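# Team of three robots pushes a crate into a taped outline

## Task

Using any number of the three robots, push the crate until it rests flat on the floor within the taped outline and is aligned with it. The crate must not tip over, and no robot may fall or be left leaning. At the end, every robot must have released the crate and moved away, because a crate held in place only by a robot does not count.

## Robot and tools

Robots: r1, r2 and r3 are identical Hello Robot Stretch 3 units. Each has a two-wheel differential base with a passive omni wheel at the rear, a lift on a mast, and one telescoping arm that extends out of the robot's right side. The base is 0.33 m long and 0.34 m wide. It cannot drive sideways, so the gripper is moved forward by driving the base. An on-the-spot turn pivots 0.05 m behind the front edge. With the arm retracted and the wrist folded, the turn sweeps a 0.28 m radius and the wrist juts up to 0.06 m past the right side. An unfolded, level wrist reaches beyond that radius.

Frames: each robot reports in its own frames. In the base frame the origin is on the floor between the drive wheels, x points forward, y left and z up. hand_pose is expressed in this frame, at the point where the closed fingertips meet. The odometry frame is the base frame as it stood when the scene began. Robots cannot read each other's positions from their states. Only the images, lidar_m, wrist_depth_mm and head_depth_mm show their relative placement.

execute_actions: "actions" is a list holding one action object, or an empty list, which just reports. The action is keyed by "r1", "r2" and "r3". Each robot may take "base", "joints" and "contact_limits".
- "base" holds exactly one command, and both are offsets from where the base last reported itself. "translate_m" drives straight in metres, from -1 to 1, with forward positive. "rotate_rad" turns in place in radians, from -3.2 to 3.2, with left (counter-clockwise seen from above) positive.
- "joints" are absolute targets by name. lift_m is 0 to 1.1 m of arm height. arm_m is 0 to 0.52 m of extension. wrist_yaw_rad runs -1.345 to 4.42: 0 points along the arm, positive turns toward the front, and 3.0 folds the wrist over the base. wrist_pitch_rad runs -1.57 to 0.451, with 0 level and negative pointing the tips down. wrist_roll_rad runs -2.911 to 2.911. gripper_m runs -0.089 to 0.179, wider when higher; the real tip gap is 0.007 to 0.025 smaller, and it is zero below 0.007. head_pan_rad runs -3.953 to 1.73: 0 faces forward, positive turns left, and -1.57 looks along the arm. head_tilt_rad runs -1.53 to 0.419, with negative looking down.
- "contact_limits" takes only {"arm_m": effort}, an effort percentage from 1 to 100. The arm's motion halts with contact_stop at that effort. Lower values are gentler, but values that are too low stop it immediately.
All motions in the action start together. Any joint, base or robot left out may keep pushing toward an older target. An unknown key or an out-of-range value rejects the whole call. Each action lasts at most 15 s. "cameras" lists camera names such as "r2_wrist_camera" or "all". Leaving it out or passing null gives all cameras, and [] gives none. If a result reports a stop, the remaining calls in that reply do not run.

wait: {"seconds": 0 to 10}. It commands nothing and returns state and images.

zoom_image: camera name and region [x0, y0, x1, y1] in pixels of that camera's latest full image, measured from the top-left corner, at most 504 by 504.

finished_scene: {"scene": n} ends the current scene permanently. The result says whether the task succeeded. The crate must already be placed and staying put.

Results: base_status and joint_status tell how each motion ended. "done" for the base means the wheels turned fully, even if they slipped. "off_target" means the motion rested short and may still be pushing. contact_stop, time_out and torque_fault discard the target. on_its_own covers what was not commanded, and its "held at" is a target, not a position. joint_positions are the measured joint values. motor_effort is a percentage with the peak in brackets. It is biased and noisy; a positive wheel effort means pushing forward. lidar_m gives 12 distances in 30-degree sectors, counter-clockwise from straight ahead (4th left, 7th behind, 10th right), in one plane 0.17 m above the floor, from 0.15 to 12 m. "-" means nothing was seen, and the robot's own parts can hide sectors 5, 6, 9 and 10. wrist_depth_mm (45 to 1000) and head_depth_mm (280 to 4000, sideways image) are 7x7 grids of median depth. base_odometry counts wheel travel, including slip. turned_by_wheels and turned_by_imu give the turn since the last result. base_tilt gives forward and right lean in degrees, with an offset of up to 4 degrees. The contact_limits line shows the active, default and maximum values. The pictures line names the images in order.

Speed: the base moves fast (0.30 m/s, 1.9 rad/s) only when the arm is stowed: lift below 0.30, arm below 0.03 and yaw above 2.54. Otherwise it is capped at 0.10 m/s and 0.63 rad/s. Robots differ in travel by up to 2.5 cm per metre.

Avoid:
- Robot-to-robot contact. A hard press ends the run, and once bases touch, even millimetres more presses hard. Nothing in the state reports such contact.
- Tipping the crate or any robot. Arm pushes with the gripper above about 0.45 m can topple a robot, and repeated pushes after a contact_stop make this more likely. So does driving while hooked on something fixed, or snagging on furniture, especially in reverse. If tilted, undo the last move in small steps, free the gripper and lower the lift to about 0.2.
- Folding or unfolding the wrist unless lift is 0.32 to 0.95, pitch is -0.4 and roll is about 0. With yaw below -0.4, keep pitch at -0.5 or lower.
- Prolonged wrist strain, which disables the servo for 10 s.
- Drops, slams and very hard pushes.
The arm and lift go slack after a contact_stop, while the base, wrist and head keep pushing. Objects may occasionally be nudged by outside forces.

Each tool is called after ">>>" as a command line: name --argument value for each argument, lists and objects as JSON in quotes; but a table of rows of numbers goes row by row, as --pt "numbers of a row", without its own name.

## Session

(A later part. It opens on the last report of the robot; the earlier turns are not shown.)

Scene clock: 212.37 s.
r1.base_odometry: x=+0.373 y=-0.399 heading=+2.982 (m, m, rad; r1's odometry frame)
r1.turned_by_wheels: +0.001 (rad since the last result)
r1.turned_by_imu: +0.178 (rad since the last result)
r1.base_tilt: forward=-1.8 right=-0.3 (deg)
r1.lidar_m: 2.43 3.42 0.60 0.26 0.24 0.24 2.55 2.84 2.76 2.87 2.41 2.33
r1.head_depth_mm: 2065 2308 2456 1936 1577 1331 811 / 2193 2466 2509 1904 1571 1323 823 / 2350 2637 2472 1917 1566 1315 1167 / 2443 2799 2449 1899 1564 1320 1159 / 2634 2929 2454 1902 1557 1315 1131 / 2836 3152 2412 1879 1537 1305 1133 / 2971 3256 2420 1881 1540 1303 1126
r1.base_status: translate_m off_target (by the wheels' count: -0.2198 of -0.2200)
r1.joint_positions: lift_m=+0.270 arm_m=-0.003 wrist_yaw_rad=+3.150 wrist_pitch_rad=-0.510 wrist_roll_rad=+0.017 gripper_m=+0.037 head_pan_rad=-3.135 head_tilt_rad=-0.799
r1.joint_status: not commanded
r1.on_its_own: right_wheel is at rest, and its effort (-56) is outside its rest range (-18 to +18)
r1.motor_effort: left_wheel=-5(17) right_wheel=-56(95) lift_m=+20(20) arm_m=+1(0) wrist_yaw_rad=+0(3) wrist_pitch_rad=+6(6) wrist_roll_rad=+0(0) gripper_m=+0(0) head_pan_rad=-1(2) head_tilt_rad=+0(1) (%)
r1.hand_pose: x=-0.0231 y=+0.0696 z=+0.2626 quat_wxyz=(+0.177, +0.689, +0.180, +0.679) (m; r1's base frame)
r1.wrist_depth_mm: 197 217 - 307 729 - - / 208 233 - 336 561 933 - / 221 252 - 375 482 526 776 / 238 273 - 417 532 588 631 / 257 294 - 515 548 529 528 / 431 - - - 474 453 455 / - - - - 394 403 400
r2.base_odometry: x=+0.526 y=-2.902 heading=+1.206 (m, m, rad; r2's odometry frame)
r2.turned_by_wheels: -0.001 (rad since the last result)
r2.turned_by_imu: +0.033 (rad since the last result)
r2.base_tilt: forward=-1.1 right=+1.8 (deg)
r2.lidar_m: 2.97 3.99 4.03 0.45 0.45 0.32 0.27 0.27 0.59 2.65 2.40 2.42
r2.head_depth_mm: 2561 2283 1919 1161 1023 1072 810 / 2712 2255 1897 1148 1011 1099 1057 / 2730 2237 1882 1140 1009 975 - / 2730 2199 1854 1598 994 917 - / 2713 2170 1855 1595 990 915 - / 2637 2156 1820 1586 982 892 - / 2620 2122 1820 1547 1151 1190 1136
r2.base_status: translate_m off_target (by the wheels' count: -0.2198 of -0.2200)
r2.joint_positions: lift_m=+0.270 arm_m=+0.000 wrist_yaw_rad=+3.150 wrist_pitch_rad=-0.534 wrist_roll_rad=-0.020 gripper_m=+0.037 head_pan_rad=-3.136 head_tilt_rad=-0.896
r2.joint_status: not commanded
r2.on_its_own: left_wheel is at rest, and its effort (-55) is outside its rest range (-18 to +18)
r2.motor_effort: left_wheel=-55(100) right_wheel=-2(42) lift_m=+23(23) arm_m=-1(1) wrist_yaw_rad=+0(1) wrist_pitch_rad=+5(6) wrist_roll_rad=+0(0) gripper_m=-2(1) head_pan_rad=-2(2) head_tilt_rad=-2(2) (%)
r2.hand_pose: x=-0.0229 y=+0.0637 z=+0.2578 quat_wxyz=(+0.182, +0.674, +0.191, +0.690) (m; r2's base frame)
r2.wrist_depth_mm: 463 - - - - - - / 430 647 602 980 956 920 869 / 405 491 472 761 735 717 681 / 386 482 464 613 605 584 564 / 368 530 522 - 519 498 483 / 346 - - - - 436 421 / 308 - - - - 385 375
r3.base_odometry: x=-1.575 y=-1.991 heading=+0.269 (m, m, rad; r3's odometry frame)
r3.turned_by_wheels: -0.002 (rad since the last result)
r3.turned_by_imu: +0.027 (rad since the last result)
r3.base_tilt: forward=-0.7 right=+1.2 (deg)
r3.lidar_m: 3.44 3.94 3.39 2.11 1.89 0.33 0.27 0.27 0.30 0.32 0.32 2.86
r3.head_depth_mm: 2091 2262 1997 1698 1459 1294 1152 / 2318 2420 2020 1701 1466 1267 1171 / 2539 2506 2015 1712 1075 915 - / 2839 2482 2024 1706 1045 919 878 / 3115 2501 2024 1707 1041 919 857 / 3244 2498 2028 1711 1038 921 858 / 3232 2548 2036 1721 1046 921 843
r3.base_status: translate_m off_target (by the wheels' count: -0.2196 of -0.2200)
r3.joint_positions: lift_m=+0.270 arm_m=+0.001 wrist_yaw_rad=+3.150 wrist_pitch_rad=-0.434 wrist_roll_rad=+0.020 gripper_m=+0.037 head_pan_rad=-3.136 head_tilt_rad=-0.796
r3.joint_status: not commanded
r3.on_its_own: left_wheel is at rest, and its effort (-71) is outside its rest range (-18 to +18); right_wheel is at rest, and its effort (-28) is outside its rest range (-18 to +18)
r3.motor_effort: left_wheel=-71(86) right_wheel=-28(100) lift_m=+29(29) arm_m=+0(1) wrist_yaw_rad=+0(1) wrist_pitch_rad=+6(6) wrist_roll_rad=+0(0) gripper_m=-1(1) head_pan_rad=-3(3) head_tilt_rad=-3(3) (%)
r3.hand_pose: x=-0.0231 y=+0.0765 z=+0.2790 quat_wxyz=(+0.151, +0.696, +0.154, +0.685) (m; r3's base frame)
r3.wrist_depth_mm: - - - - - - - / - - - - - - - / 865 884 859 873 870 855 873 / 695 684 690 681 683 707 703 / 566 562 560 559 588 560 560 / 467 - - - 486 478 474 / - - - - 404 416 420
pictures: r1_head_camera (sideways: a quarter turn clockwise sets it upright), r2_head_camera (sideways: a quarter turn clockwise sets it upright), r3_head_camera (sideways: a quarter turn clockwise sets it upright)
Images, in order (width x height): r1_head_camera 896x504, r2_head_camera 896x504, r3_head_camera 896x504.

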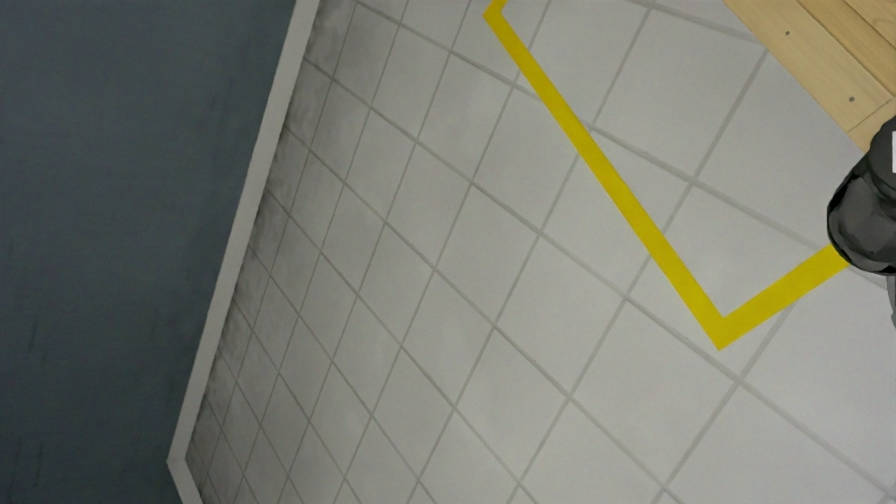

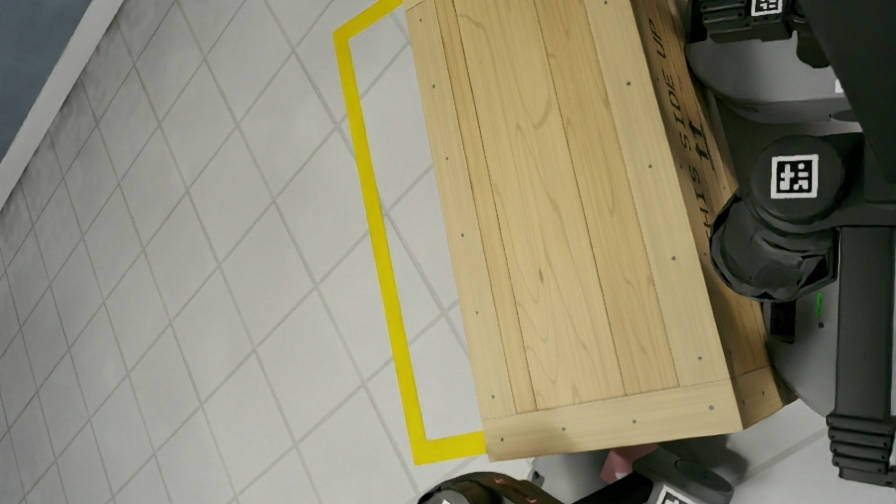

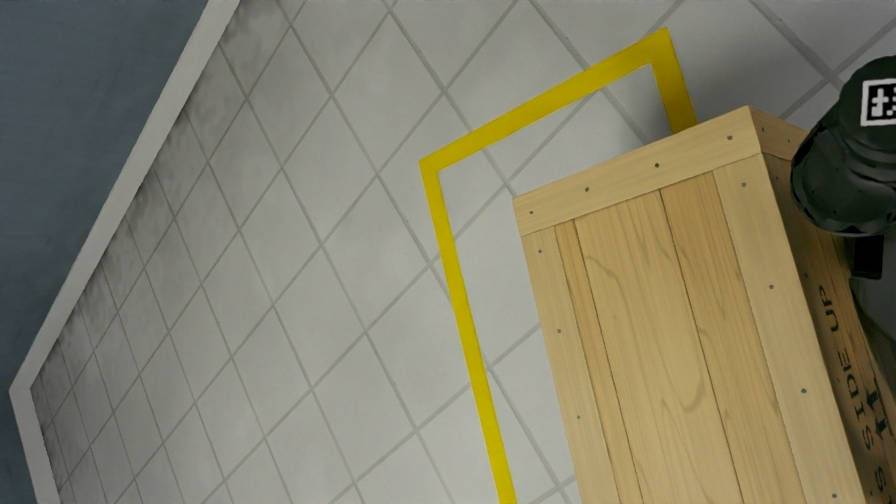

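>>> execute_actions --actions '[{"r2":{"base":{"rotate_rad":-0.17}},"r3":{"base":{"rotate_rad":-0.17}},"r1":{"base":{"rotate_rad":-0.1}}}]' --cameras '[]'

>>> execute_actions --actions '[{"r1":{"base":{"translate_m":-0.22}},"r2":{"base":{"translate_m":-0.22}},"r3":{"base":{"translate_m":-0.22}}}]' --cameras '["r1_head_camera","r2_head_camera","r3_head_camera"]'

Scene clock: 217.20 s.
r1.base_odometry: x=+0.373 y=-0.399 heading=+2.884 (m, m, rad; r1's odometry frame)
r1.turned_by_wheels: -0.098 (rad since the last result)
r1.turned_by_imu: -0.066 (rad since the last result)
r1.base_tilt: forward=-1.9 right=-0.3 (deg)
r1.lidar_m: 2.39 3.18 0.60 0.27 0.24 0.25 2.51 2.90 2.75 2.82 2.45 2.33
r1.head_depth_mm: 2033 2272 2460 1933 1585 1322 810 / 2139 2415 2453 1921 1574 1317 806 / 2237 2536 2478 1930 1578 1322 1161 / 2368 2701 2436 1900 1548 1313 1164 / 2528 2879 2439 1895 1550 1314 1131 / 2637 2995 2425 1867 1542 1302 1131 / 2828 3161 2400 1884 1543 1298 1123
r1.base_status: rotate_rad off_target (by the wheels' count: -0.0979 of -0.1000)
r1.joint_positions: lift_m=+0.270 arm_m=-0.003 wrist_yaw_rad=+3.150 wrist_pitch_rad=-0.510 wrist_roll_rad=+0.017 gripper_m=+0.037 head_pan_rad=-3.135 head_tilt_rad=-0.799
r1.joint_status: not commanded
r1.on_its_own: left_wheel is at rest, and its effort (+20) is outside its rest range (-18 to +18); right_wheel is at rest, and its effort (-65) is outside its rest range (-18 to +18)
r1.motor_effort: left_wheel=+20(26) right_wheel=-65(67) lift_m=+20(20) arm_m=+1(0) wrist_yaw_rad=+0(0) wrist_pitch_rad=+6(6) wrist_roll_rad=+0(0) gripper_m=+0(1) head_pan_rad=-1(1) head_tilt_rad=-1(1) (%)
r1.hand_pose: x=-0.0231 y=+0.0696 z=+0.2626 quat_wxyz=(+0.177, +0.689, +0.180, +0.679) (m; r1's base frame)
r1.wrist_depth_mm: 198 220 - 329 - - - / 212 240 - 361 597 - - / 224 256 - 401 516 708 768 / 237 279 - 448 577 617 628 / 257 297 - 521 544 529 531 / 273 - - - 473 460 457 / - - - - 390 402 404
r2.base_odometry: x=+0.526 y=-2.902 heading=+1.036 (m, m, rad; r2's odometry frame)
r2.turned_by_wheels: -0.170 (rad since the last result)
r2.turned_by_imu: -0.172 (rad since the last result)
r2.base_tilt: forward=-1.1 right=+1.8 (deg)
r2.lidar_m: 2.67 3.98 5.32 2.84 2.35 0.36 0.28 0.27 0.51 2.92 2.42 2.41
r2.head_depth_mm: 2366 2319 1913 1154 1072 821 802 / 2508 2250 1902 1146 1031 1133 1025 / 2645 2229 1876 1148 1009 1189 - / 2710 2184 1851 1122 997 934 - / 2668 2185 1823 1119 990 924 - / 2632 2147 1822 1583 983 891 - / 2597 2150 1804 1571 975 897 1131
r2.base_status: done
r2.joint_positions: lift_m=+0.270 arm_m=+0.000 wrist_yaw_rad=+3.150 wrist_pitch_rad=-0.534 wrist_roll_rad=-0.020 gripper_m=+0.037 head_pan_rad=-3.136 head_tilt_rad=-0.896
r2.joint_status: not commanded
r2.motor_effort: left_wheel=+2(40) right_wheel=-2(18) lift_m=+23(23) arm_m=-1(1) wrist_yaw_rad=+0(1) wrist_pitch_rad=+6(5) wrist_roll_rad=+0(0) gripper_m=-1(0) head_pan_rad=-2(2) head_tilt_rad=-2(2) (%)
r2.hand_pose: x=-0.0229 y=+0.0637 z=+0.2578 quat_wxyz=(+0.182, +0.674, +0.191, +0.690) (m; r2's base frame)
r2.wrist_depth_mm: - - - - - - - / 993 655 597 980 947 916 873 / 492 478 471 759 720 715 690 / 437 423 432 617 604 590 572 / 459 485 470 - 519 502 479 / 413 - - - - 432 427 / 352 - - - - 380 377
r3.base_odometry: x=-1.575 y=-1.991 heading=+0.099 (m, m, rad; r3's odometry frame)
r3.turned_by_wheels: -0.170 (rad since the last result)
r3.turned_by_imu: -0.166 (rad since the last result)
r3.base_tilt: forward=-0.7 right=+1.3 (deg)
r3.lidar_m: 3.11 3.92 4.64 2.33 1.90 0.37 0.28 0.27 0.28 0.40 0.31 2.85
r3.head_depth_mm: 1870 2107 2016 1693 1468 1294 1151 / 2028 2238 1997 1706 1472 1292 1194 / 2197 2368 2023 1700 1467 948 - / 2377 2483 2012 1717 1044 916 932 / 2626 2509 2022 1705 1044 920 859 / 2903 2525 2034 1717 1040 922 843 / 3024 2511 2032 1722 1478 921 822
r3.base_status: done
r3.joint_positions: lift_m=+0.270 arm_m=+0.001 wrist_yaw_rad=+3.150 wrist_pitch_rad=-0.434 wrist_roll_rad=+0.020 gripper_m=+0.037 head_pan_rad=-3.136 head_tilt_rad=-0.796
r3.joint_status: not commanded
r3.motor_effort: left_wheel=+2(57) right_wheel=-2(61) lift_m=+28(29) arm_m=-1(1) wrist_yaw_rad=+0(0) wrist_pitch_rad=+6(6) wrist_roll_rad=+0(0) gripper_m=+0(1) head_pan_rad=-3(3) head_tilt_rad=-3(1) (%)
r3.hand_pose: x=-0.0231 y=+0.0765 z=+0.2790 quat_wxyz=(+0.151, +0.696, +0.154, +0.685) (m; r3's base frame)
r3.wrist_depth_mm: - - - - - - - / - - - - - - - / 853 869 863 867 881 874 898 / 677 683 672 679 693 704 688 / 557 564 576 560 580 566 558 / 477 - - - 488 483 483 / - - - - 403 418 421
pictures: none
No camera images: the call's "cameras" was empty. Leave "cameras" out to get every camera's image.

Scene clock: 219.83 s.
r1.base_odometry: x=+0.586 y=-0.455 heading=+2.885 (m, m, rad; r1's odometry frame)
r1.turned_by_wheels: +0.001 (rad since the last result)
r1.turned_by_imu: +0.094 (rad since the last result)
r1.base_tilt: forward=-1.9 right=-0.4 (deg)
r1.lidar_m: 2.62 3.73 0.57 0.25 0.24 0.24 2.40 2.71 2.64 2.78 2.57 2.49
r1.head_depth_mm: 1942 2182 2380 1927 1580 1325 811 / 2056 2328 2432 1931 1574 1330 806 / 2187 2487 2495 1907 1556 1320 1162 / 2313 2687 2482 1895 1573 1306 1165 / 2513 2828 2464 1915 1552 1324 1130 / 2718 2998 2395 1892 1537 1318 1130 / 2842 3082 2400 1882 1526 1293 1125
r1.base_status: translate_m off_target (by the wheels' count: -0.2198 of -0.2200)
r1.joint_positions: lift_m=+0.270 arm_m=-0.003 wrist_yaw_rad=+3.150 wrist_pitch_rad=-0.510 wrist_roll_rad=+0.017 gripper_m=+0.037 head_pan_rad=-3.135 head_tilt_rad=-0.799
r1.joint_status: not commanded
r1.on_its_own: right_wheel is at rest, and its effort (-49) is outside its rest range (-18 to +18)
r1.motor_effort: left_wheel=+0(58) right_wheel=-49(90) lift_m=+20(20) arm_m=+0(0) wrist_yaw_rad=+0(1) wrist_pitch_rad=+6(6) wrist_roll_rad=+0(0) gripper_m=-1(0) head_pan_rad=-1(2) head_tilt_rad=+0(0) (%)
r1.hand_pose: x=-0.0230 y=+0.0696 z=+0.2626 quat_wxyz=(+0.177, +0.689, +0.180, +0.679) (m; r1's base frame)
r1.wrist_depth_mm: 195 213 - 296 660 - - / 209 233 - 328 561 938 - / 221 251 - 364 485 507 785 / 237 271 - 408 532 595 634 / 256 297 - 476 545 527 534 / 276 - - - 475 455 460 / - - - - 393 403 406
r2.base_odometry: x=+0.414 y=-3.091 heading=+1.034 (m, m, rad; r2's odometry frame)
r2.turned_by_wheels: -0.002 (rad since the last result)
r2.turned_by_imu: -0.003 (rad since the last result)
r2.base_tilt: forward=-1.2 right=+1.9 (deg)
r2.lidar_m: 2.86 4.17 5.02 2.64 2.18 0.35 0.27 0.27 0.50 3.12 2.59 2.57
r2.head_depth_mm: 2188 2281 1925 1160 1062 814 795 / 2366 2293 1903 1150 1029 1123 1025 / 2495 2216 1881 1141 1003 1153 - / 2640 2212 1872 1139 996 930 - / 2693 2180 1841 1582 988 914 - / 2630 2148 1816 1577 984 889 - / 2598 2150 1803 1575 978 896 1131
r2.base_status: translate_m off_target (by the wheels' count: -0.2197 of -0.2200)
r2.joint_positions: lift_m=+0.270 arm_m=+0.000 wrist_yaw_rad=+3.150 wrist_pitch_rad=-0.534 wrist_roll_rad=-0.020 gripper_m=+0.037 head_pan_rad=-3.136 head_tilt_rad=-0.896
r2.joint_status: not commanded
r2.on_its_own: left_wheel is at rest, and its effort (-84) is outside its rest range (-18 to +18)
r2.motor_effort: left_wheel=-84(100) right_wheel=+0(28) lift_m=+23(23) arm_m=-1(1) wrist_yaw_rad=+1(0) wrist_pitch_rad=+5(6) wrist_roll_rad=+0(0) gripper_m=+0(0) head_pan_rad=-2(2) head_tilt_rad=-2(1) (%)
r2.hand_pose: x=-0.0229 y=+0.0637 z=+0.2578 quat_wxyz=(+0.182, +0.674, +0.191, +0.690) (m; r2's base frame)
r2.wrist_depth_mm: - - - - - - - / 623 643 605 981 950 907 864 / 483 482 469 755 735 704 686 / 438 430 435 628 600 583 568 / 446 499 481 - 528 494 485 / 396 - - - - 431 423 / 345 - - - - 381 374
r3.base_odometry: x=-1.793 y=-2.013 heading=+0.099 (m, m, rad; r3's odometry frame)
r3.turned_by_wheels: +0.000 (rad since the last result)
r3.turned_by_imu: +0.010 (rad since the last result)
r3.base_tilt: forward=-0.7 right=+1.2 (deg)
r3.lidar_m: 3.34 4.10 4.13 2.12 1.73 0.36 0.27 0.27 0.28 0.40 0.32 2.99
r3.head_depth_mm: 1723 1906 2007 1703 1465 1291 1156 / 1848 2092 2018 1707 1468 1295 1195 / 1995 2281 2020 1706 1485 929 - / 2185 2415 2025 1708 1042 916 904 / 2403 2484 2043 1704 1045 915 860 / 2659 2495 2033 1725 1041 921 843 / 2965 2542 2049 1709 1483 918 820
r3.base_status: translate_m off_target (by the wheels' count: -0.2197 of -0.2200)
r3.joint_positions: lift_m=+0.270 arm_m=+0.001 wrist_yaw_rad=+3.151 wrist_pitch_rad=-0.435 wrist_roll_rad=+0.020 gripper_m=+0.037 head_pan_rad=-3.136 head_tilt_rad=-0.796
r3.joint_status: not commanded
r3.on_its_own: left_wheel is at rest, and its effort (-37) is outside its rest range (-18 to +18); right_wheel is at rest, and its effort (-59) is outside its rest range (-18 to +18)
r3.motor_effort: left_wheel=-37(73) right_wheel=-59(72) lift_m=+29(29) arm_m=-1(1) wrist_yaw_rad=+0(0) wrist_pitch_rad=+6(6) wrist_roll_rad=+0(0) gripper_m=+0(1) head_pan_rad=-3(3) head_tilt_rad=-3(3) (%)
r3.hand_pose: x=-0.0232 y=+0.0764 z=+0.2790 quat_wxyz=(+0.151, +0.696, +0.154, +0.685) (m; r3's base frame)
r3.wrist_depth_mm: - - - - - - - / - - - - - - - / 853 880 866 868 872 896 868 / 677 672 673 701 699 690 682 / 569 556 579 568 579 564 557 / 475 - - - 491 474 481 / - - - - 406 414 414
pictures: r1_head_camera (sideways: a quarter turn clockwise sets it upright), r2_head_camera (sideways: a quarter turn clockwise sets it upright), r3_head_camera (sideways: a quarter turn clockwise sets it upright)
Images, in order (width x height): r1_head_camera 896x504, r2_head_camera 896x504, r3_head_camera 896x504.

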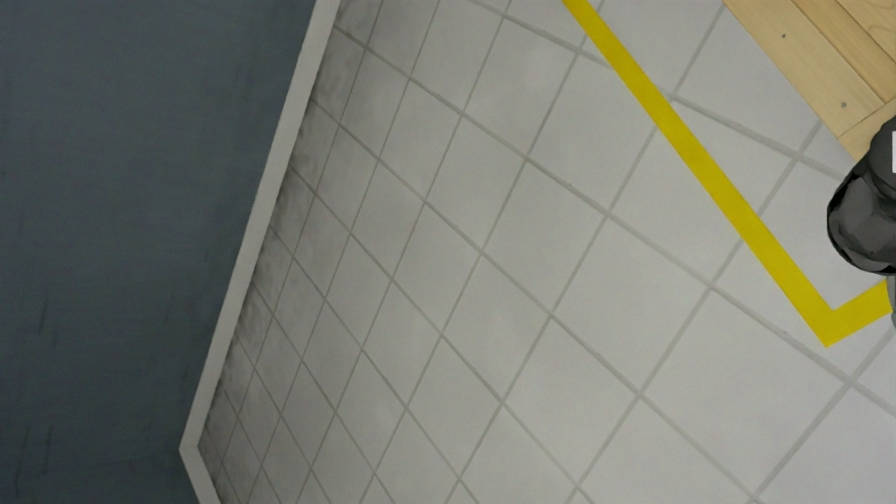

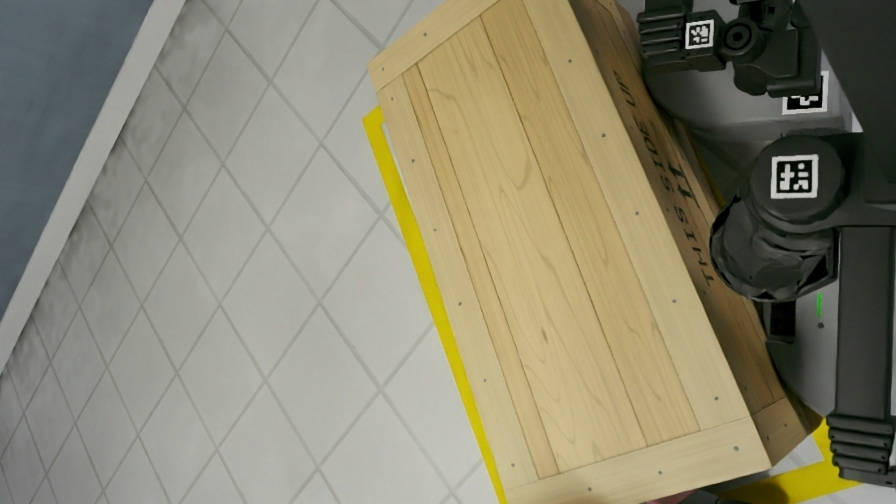

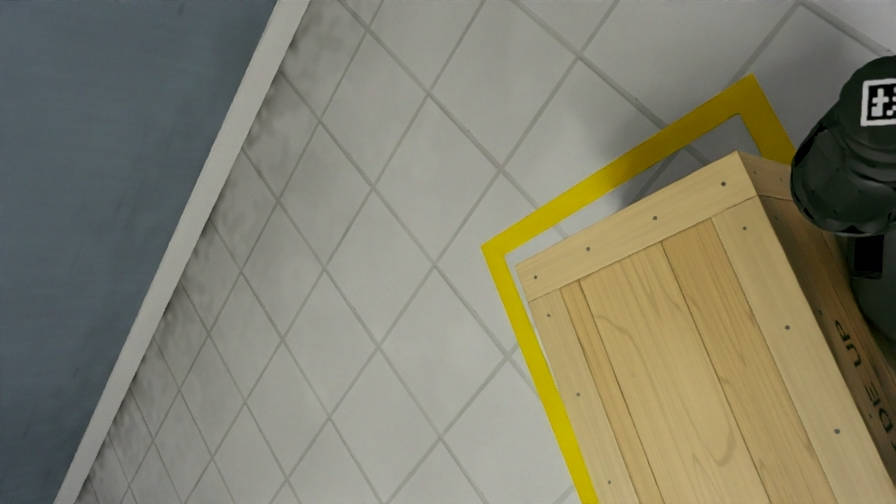

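>>> execute_actions --actions '[{"r1":{"base":{"translate_m":-0.13}},"r2":{"base":{"translate_m":-0.13}},"r3":{"base":{"translate_m":-0.13}}}]' --cameras '[]'

>>> execute_actions --actions '[{"r1":{"base":{"translate_m":0.3},"joints":{"head_pan_rad":-3.9,"head_tilt_rad":-1.0}},"r2":{"base":{"translate_m":0.4}},"r3":{"base":{"translate_m":0.4}}}]' --cameras '["r1_head_camera","r2_head_camera","r3_head_camera"]'

Scene clock: 225.10 s.
r1.base_odometry: x=+0.711 y=-0.488 heading=+2.886 (m, m, rad; r1's odometry frame)
r1.turned_by_wheels: +0.001 (rad since the last result)
r1.turned_by_imu: +0.047 (rad since the last result)
r1.base_tilt: forward=-2.0 right=-0.4 (deg)
r1.lidar_m: 2.77 4.08 0.56 0.24 0.23 0.24 2.31 2.61 2.56 2.75 2.64 2.60
r1.head_depth_mm: 1882 2110 2301 1940 1580 1327 808 / 2006 2247 2395 1920 1570 1322 805 / 2121 2424 2470 1909 1568 1318 1160 / 2293 2589 2444 1897 1546 1323 1165 / 2476 2827 2427 1900 1551 1313 1135 / 2663 3035 2406 1883 1541 1309 1134 / 2704 2964 2436 1894 1545 1300 1127
r1.base_status: translate_m off_target (by the wheels' count: -0.1298 of -0.1300)
r1.joint_positions: lift_m=+0.270 arm_m=-0.003 wrist_yaw_rad=+3.150 wrist_pitch_rad=-0.511 wrist_roll_rad=+0.017 gripper_m=+0.037 head_pan_rad=-3.135 head_tilt_rad=-0.799
r1.joint_status: not commanded
r1.on_its_own: right_wheel is at rest, and its effort (-51) is outside its rest range (-18 to +18)
r1.motor_effort: left_wheel=+1(20) right_wheel=-51(79) lift_m=+20(20) arm_m=+1(0) wrist_yaw_rad=-1(0) wrist_pitch_rad=+6(6) wrist_roll_rad=+0(0) gripper_m=+0(0) head_pan_rad=-1(1) head_tilt_rad=+0(0) (%)
r1.hand_pose: x=-0.0230 y=+0.0695 z=+0.2625 quat_wxyz=(+0.178, +0.689, +0.180, +0.679) (m; r1's base frame)
r1.wrist_depth_mm: 194 212 - 285 560 - - / 206 229 - 312 537 925 - / 221 248 - 349 469 483 760 / 237 270 - 390 511 532 631 / 256 290 - 444 529 527 525 / 283 - - - 471 454 462 / - - - - 392 405 404
r2.base_odometry: x=+0.347 y=-3.202 heading=+1.033 (m, m, rad; r2's odometry frame)
r2.turned_by_wheels: -0.002 (rad since the last result)
r2.turned_by_imu: -0.004 (rad since the last result)
r2.base_tilt: forward=-1.1 right=+1.9 (deg)
r2.lidar_m: 2.96 4.27 4.82 2.51 2.08 0.35 0.27 0.27 0.49 3.25 2.68 2.67
r2.head_depth_mm: 2071 2231 1920 1160 1063 816 794 / 2254 2241 1906 1149 1026 1119 1027 / 2416 2215 1874 1142 1007 1154 - / 2533 2200 1858 1133 998 931 - / 2653 2179 1846 1587 988 914 - / 2635 2159 1833 1570 982 888 - / 2633 2147 1793 1573 973 895 1133
r2.base_status: translate_m off_target (by the wheels' count: -0.1298 of -0.1300)
r2.joint_positions: lift_m=+0.270 arm_m=+0.000 wrist_yaw_rad=+3.150 wrist_pitch_rad=-0.534 wrist_roll_rad=-0.020 gripper_m=+0.037 head_pan_rad=-3.136 head_tilt_rad=-0.896
r2.joint_status: not commanded
r2.on_its_own: left_wheel is at rest, and its effort (-80) is outside its rest range (-18 to +18)
r2.motor_effort: left_wheel=-80(100) right_wheel=+0(22) lift_m=+23(23) arm_m=-1(1) wrist_yaw_rad=+1(0) wrist_pitch_rad=+6(6) wrist_roll_rad=+0(0) gripper_m=+0(1) head_pan_rad=-2(2) head_tilt_rad=-1(2) (%)
r2.hand_pose: x=-0.0229 y=+0.0637 z=+0.2578 quat_wxyz=(+0.182, +0.674, +0.191, +0.690) (m; r2's base frame)
r2.wrist_depth_mm: - - - - - - - / 637 642 592 952 955 897 896 / 488 482 468 741 747 722 705 / 437 428 440 619 601 585 568 / 443 502 484 - 518 493 482 / 399 - - - - 436 420 / 344 - - - - 378 373
r3.base_odometry: x=-1.922 y=-2.026 heading=+0.099 (m, m, rad; r3's odometry frame)
r3.turned_by_wheels: +0.000 (rad since the last result)
r3.turned_by_imu: +0.001 (rad since the last result)
r3.base_tilt: forward=-0.7 right=+1.2 (deg)
r3.lidar_m: 3.42 4.21 3.86 1.99 1.63 0.36 0.27 0.27 0.28 0.40 0.32 3.10
r3.head_depth_mm: 1613 1813 1958 1696 1461 1291 1155 / 1736 1954 2007 1698 1471 1293 1193 / 1897 2147 2011 1709 1470 927 - / 2068 2314 2027 1701 1040 918 906 / 2267 2433 2015 1717 1044 915 854 / 2499 2491 2047 1713 1041 918 847 / 2828 2514 2033 1716 1473 918 821
r3.base_status: translate_m off_target (by the wheels' count: -0.1297 of -0.1300)
r3.joint_positions: lift_m=+0.270 arm_m=+0.001 wrist_yaw_rad=+3.151 wrist_pitch_rad=-0.435 wrist_roll_rad=+0.020 gripper_m=+0.037 head_pan_rad=-3.136 head_tilt_rad=-0.796
r3.joint_status: not commanded
r3.on_its_own: left_wheel is at rest, and its effort (-32) is outside its rest range (-18 to +18); right_wheel is at rest, and its effort (-61) is outside its rest range (-18 to +18)
r3.motor_effort: left_wheel=-32(57) right_wheel=-61(69) lift_m=+29(29) arm_m=-1(1) wrist_yaw_rad=-1(1) wrist_pitch_rad=+6(6) wrist_roll_rad=+0(0) gripper_m=-1(0) head_pan_rad=-3(3) head_tilt_rad=-2(4) (%)
r3.hand_pose: x=-0.0232 y=+0.0764 z=+0.2790 quat_wxyz=(+0.151, +0.696, +0.154, +0.685) (m; r3's base frame)
r3.wrist_depth_mm: - - - - - - - / - - - - - - - / 856 885 886 864 885 887 882 / 689 689 683 679 680 690 681 / 578 562 579 565 589 564 561 / 477 - - - 489 476 479 / - - - - 405 415 412
pictures: none
No camera images: the call's "cameras" was empty. Leave "cameras" out to get every camera's image.

Scene clock: 228.17 s.
r1.base_odometry: x=+0.421 y=-0.412 heading=+2.886 (m, m, rad; r1's odometry frame)
r1.turned_by_wheels: +0.000 (rad since the last result)
r1.turned_by_imu: +0.001 (rad since the last result)
r1.base_tilt: forward=-2.0 right=-0.3 (deg)
r1.lidar_m: 2.51 3.72 0.64 0.96 0.39 0.40 0.54 2.79 2.74 2.92 2.39 2.35
r1.head_depth_mm: - - - 1557 1363 1239 1060 / - - - - 1353 1226 1100 / 2239 2333 1328 1153 - 1185 1092 / 2245 2272 1320 1121 991 1191 - / 2216 2281 1382 1116 1011 1266 - / 2193 2270 1857 1524 1023 1228 - / 2149 2251 1856 1581 1368 1208 1083
r1.base_status: done
r1.joint_positions: lift_m=+0.270 arm_m=-0.003 wrist_yaw_rad=+3.150 wrist_pitch_rad=-0.511 wrist_roll_rad=+0.017 gripper_m=+0.037 head_pan_rad=-3.893 head_tilt_rad=-0.988
r1.joint_status: all done
r1.motor_effort: left_wheel=+1(14) right_wheel=+0(40) lift_m=+20(21) arm_m=+1(1) wrist_yaw_rad=+0(0) wrist_pitch_rad=+6(6) wrist_roll_rad=+0(0) gripper_m=+0(0) head_pan_rad=-2(29) head_tilt_rad=-5(21) (%)
r1.hand_pose: x=-0.0230 y=+0.0695 z=+0.2625 quat_wxyz=(+0.178, +0.689, +0.180, +0.679) (m; r1's base frame)
r1.wrist_depth_mm: 309 - - 841 - - - / 327 928 - 870 640 591 - / 353 402 - 761 542 509 701 / 380 433 - 637 583 566 599 / 489 480 - 548 545 530 528 / 470 - - - 473 459 460 / - - - - 393 406 407
r2.base_odometry: x=+0.552 y=-2.859 heading=+1.033 (m, m, rad; r2's odometry frame)
r2.turned_by_wheels: +0.000 (rad since the last result)
r2.turned_by_imu: +0.000 (rad since the last result)
r2.base_tilt: forward=-1.1 right=+1.9 (deg)
r2.lidar_m: 2.63 3.95 5.28 2.89 2.39 0.83 0.64 0.58 0.64 2.88 2.38 2.37
r2.head_depth_mm: 2395 2303 1356 1557 1449 815 792 / 2531 2252 1333 1416 1437 1142 1021 / 2654 2239 1324 1290 1425 1293 - / 2705 2196 1315 1205 1398 1302 - / 2661 2195 1297 1164 1360 1257 - / 2648 2145 1282 1130 1342 1244 - / 2610 2132 1796 1529 1386 1238 1137
r2.base_status: done
r2.joint_positions: lift_m=+0.270 arm_m=+0.000 wrist_yaw_rad=+3.150 wrist_pitch_rad=-0.534 wrist_roll_rad=-0.020 gripper_m=+0.037 head_pan_rad=-3.136 head_tilt_rad=-0.896
r2.joint_status: not commanded
r2.motor_effort: left_wheel=+0(64) right_wheel=-1(8) lift_m=+23(23) arm_m=-1(1) wrist_yaw_rad=+0(0) wrist_pitch_rad=+5(5) wrist_roll_rad=+0(0) gripper_m=-1(0) head_pan_rad=-2(2) head_tilt_rad=-1(1) (%)
r2.hand_pose: x=-0.0229 y=+0.0637 z=+0.2578 quat_wxyz=(+0.182, +0.674, +0.191, +0.690) (m; r2's base frame)
r2.wrist_depth_mm: - - - - - - - / - 642 603 986 964 920 865 / 816 487 466 760 740 729 693 / 622 429 431 619 601 594 576 / 560 494 476 - 520 491 483 / 476 - - - - 437 421 / 423 - - - - 378 374
r3.base_odometry: x=-1.524 y=-1.986 heading=+0.099 (m, m, rad; r3's odometry frame)
r3.turned_by_wheels: +0.000 (rad since the last result)
r3.turned_by_imu: +0.001 (rad since the last result)
r3.base_tilt: forward=-0.7 right=+1.3 (deg)
r3.lidar_m: 3.10 3.88 4.57 2.37 1.94 1.93 0.64 0.62 0.66 0.87 0.31 2.82
r3.head_depth_mm: 1945 2153 2012 1717 1457 1289 1158 / 2097 2308 1998 1701 1474 1293 1188 / 2255 2414 2030 1664 1385 1292 - / 2462 2476 2017 1209 1236 1298 1188 / 2719 2498 2027 1215 1137 1298 1175 / 2935 2473 2036 1208 1089 1255 1163 / 3117 2511 2033 1213 1067 1239 1166
r3.base_status: done
r3.joint_positions: lift_m=+0.270 arm_m=+0.001 wrist_yaw_rad=+3.151 wrist_pitch_rad=-0.435 wrist_roll_rad=+0.020 gripper_m=+0.037 head_pan_rad=-3.136 head_tilt_rad=-0.796
r3.joint_status: not commanded
r3.motor_effort: left_wheel=+0(26) right_wheel=+2(48) lift_m=+29(29) arm_m=-1(1) wrist_yaw_rad=-1(1) wrist_pitch_rad=+6(6) wrist_roll_rad=+0(0) gripper_m=+0(0) head_pan_rad=-3(3) head_tilt_rad=-4(3) (%)
r3.hand_pose: x=-0.0232 y=+0.0764 z=+0.2790 quat_wxyz=(+0.151, +0.696, +0.154, +0.685) (m; r3's base frame)
r3.wrist_depth_mm: - - - - - - - / - - - - - - - / 877 860 868 860 872 884 870 / 692 681 685 691 667 686 668 / 561 562 567 562 576 571 566 / 474 - - - 494 478 475 / - - - - 407 415 420
pictures: r1_head_camera (sideways: a quarter turn clockwise sets it upright), r2_head_camera (sideways: a quarter turn clockwise sets it upright), r3_head_camera (sideways: a quarter turn clockwise sets it upright)
Images, in order (width x height): r1_head_camera 896x504, r2_head_camera 896x504, r3_head_camera 896x504.

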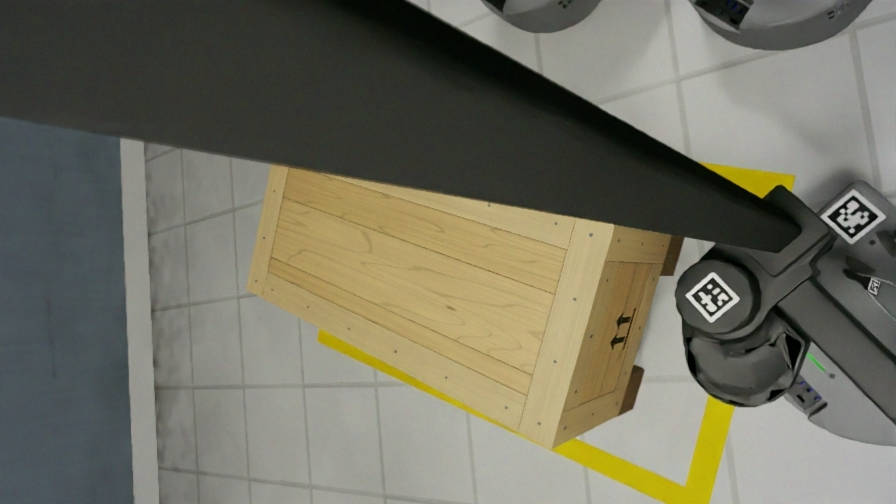

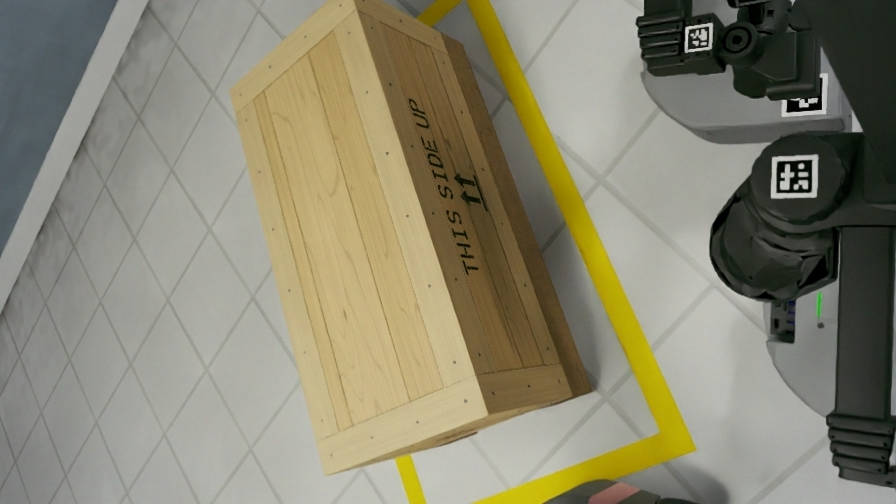

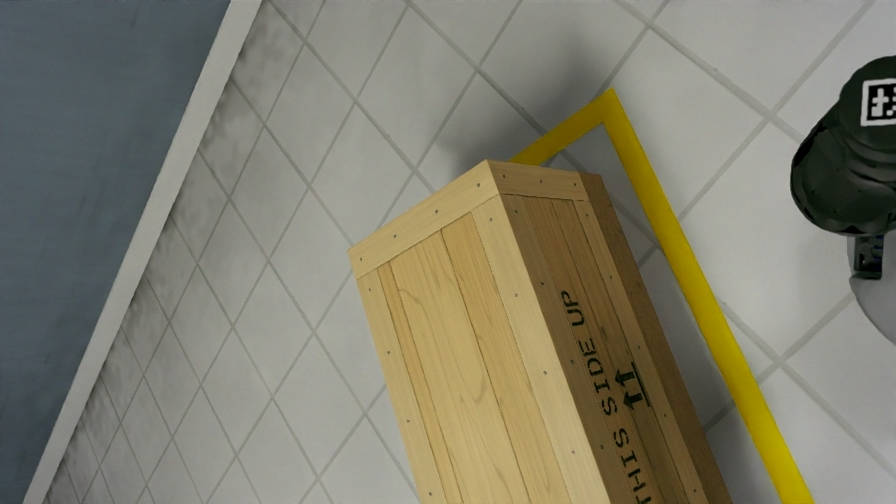

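Inside the outline, about 3° off at most.

>>> finished_scene --scene 2

The scene is finished: the task was done.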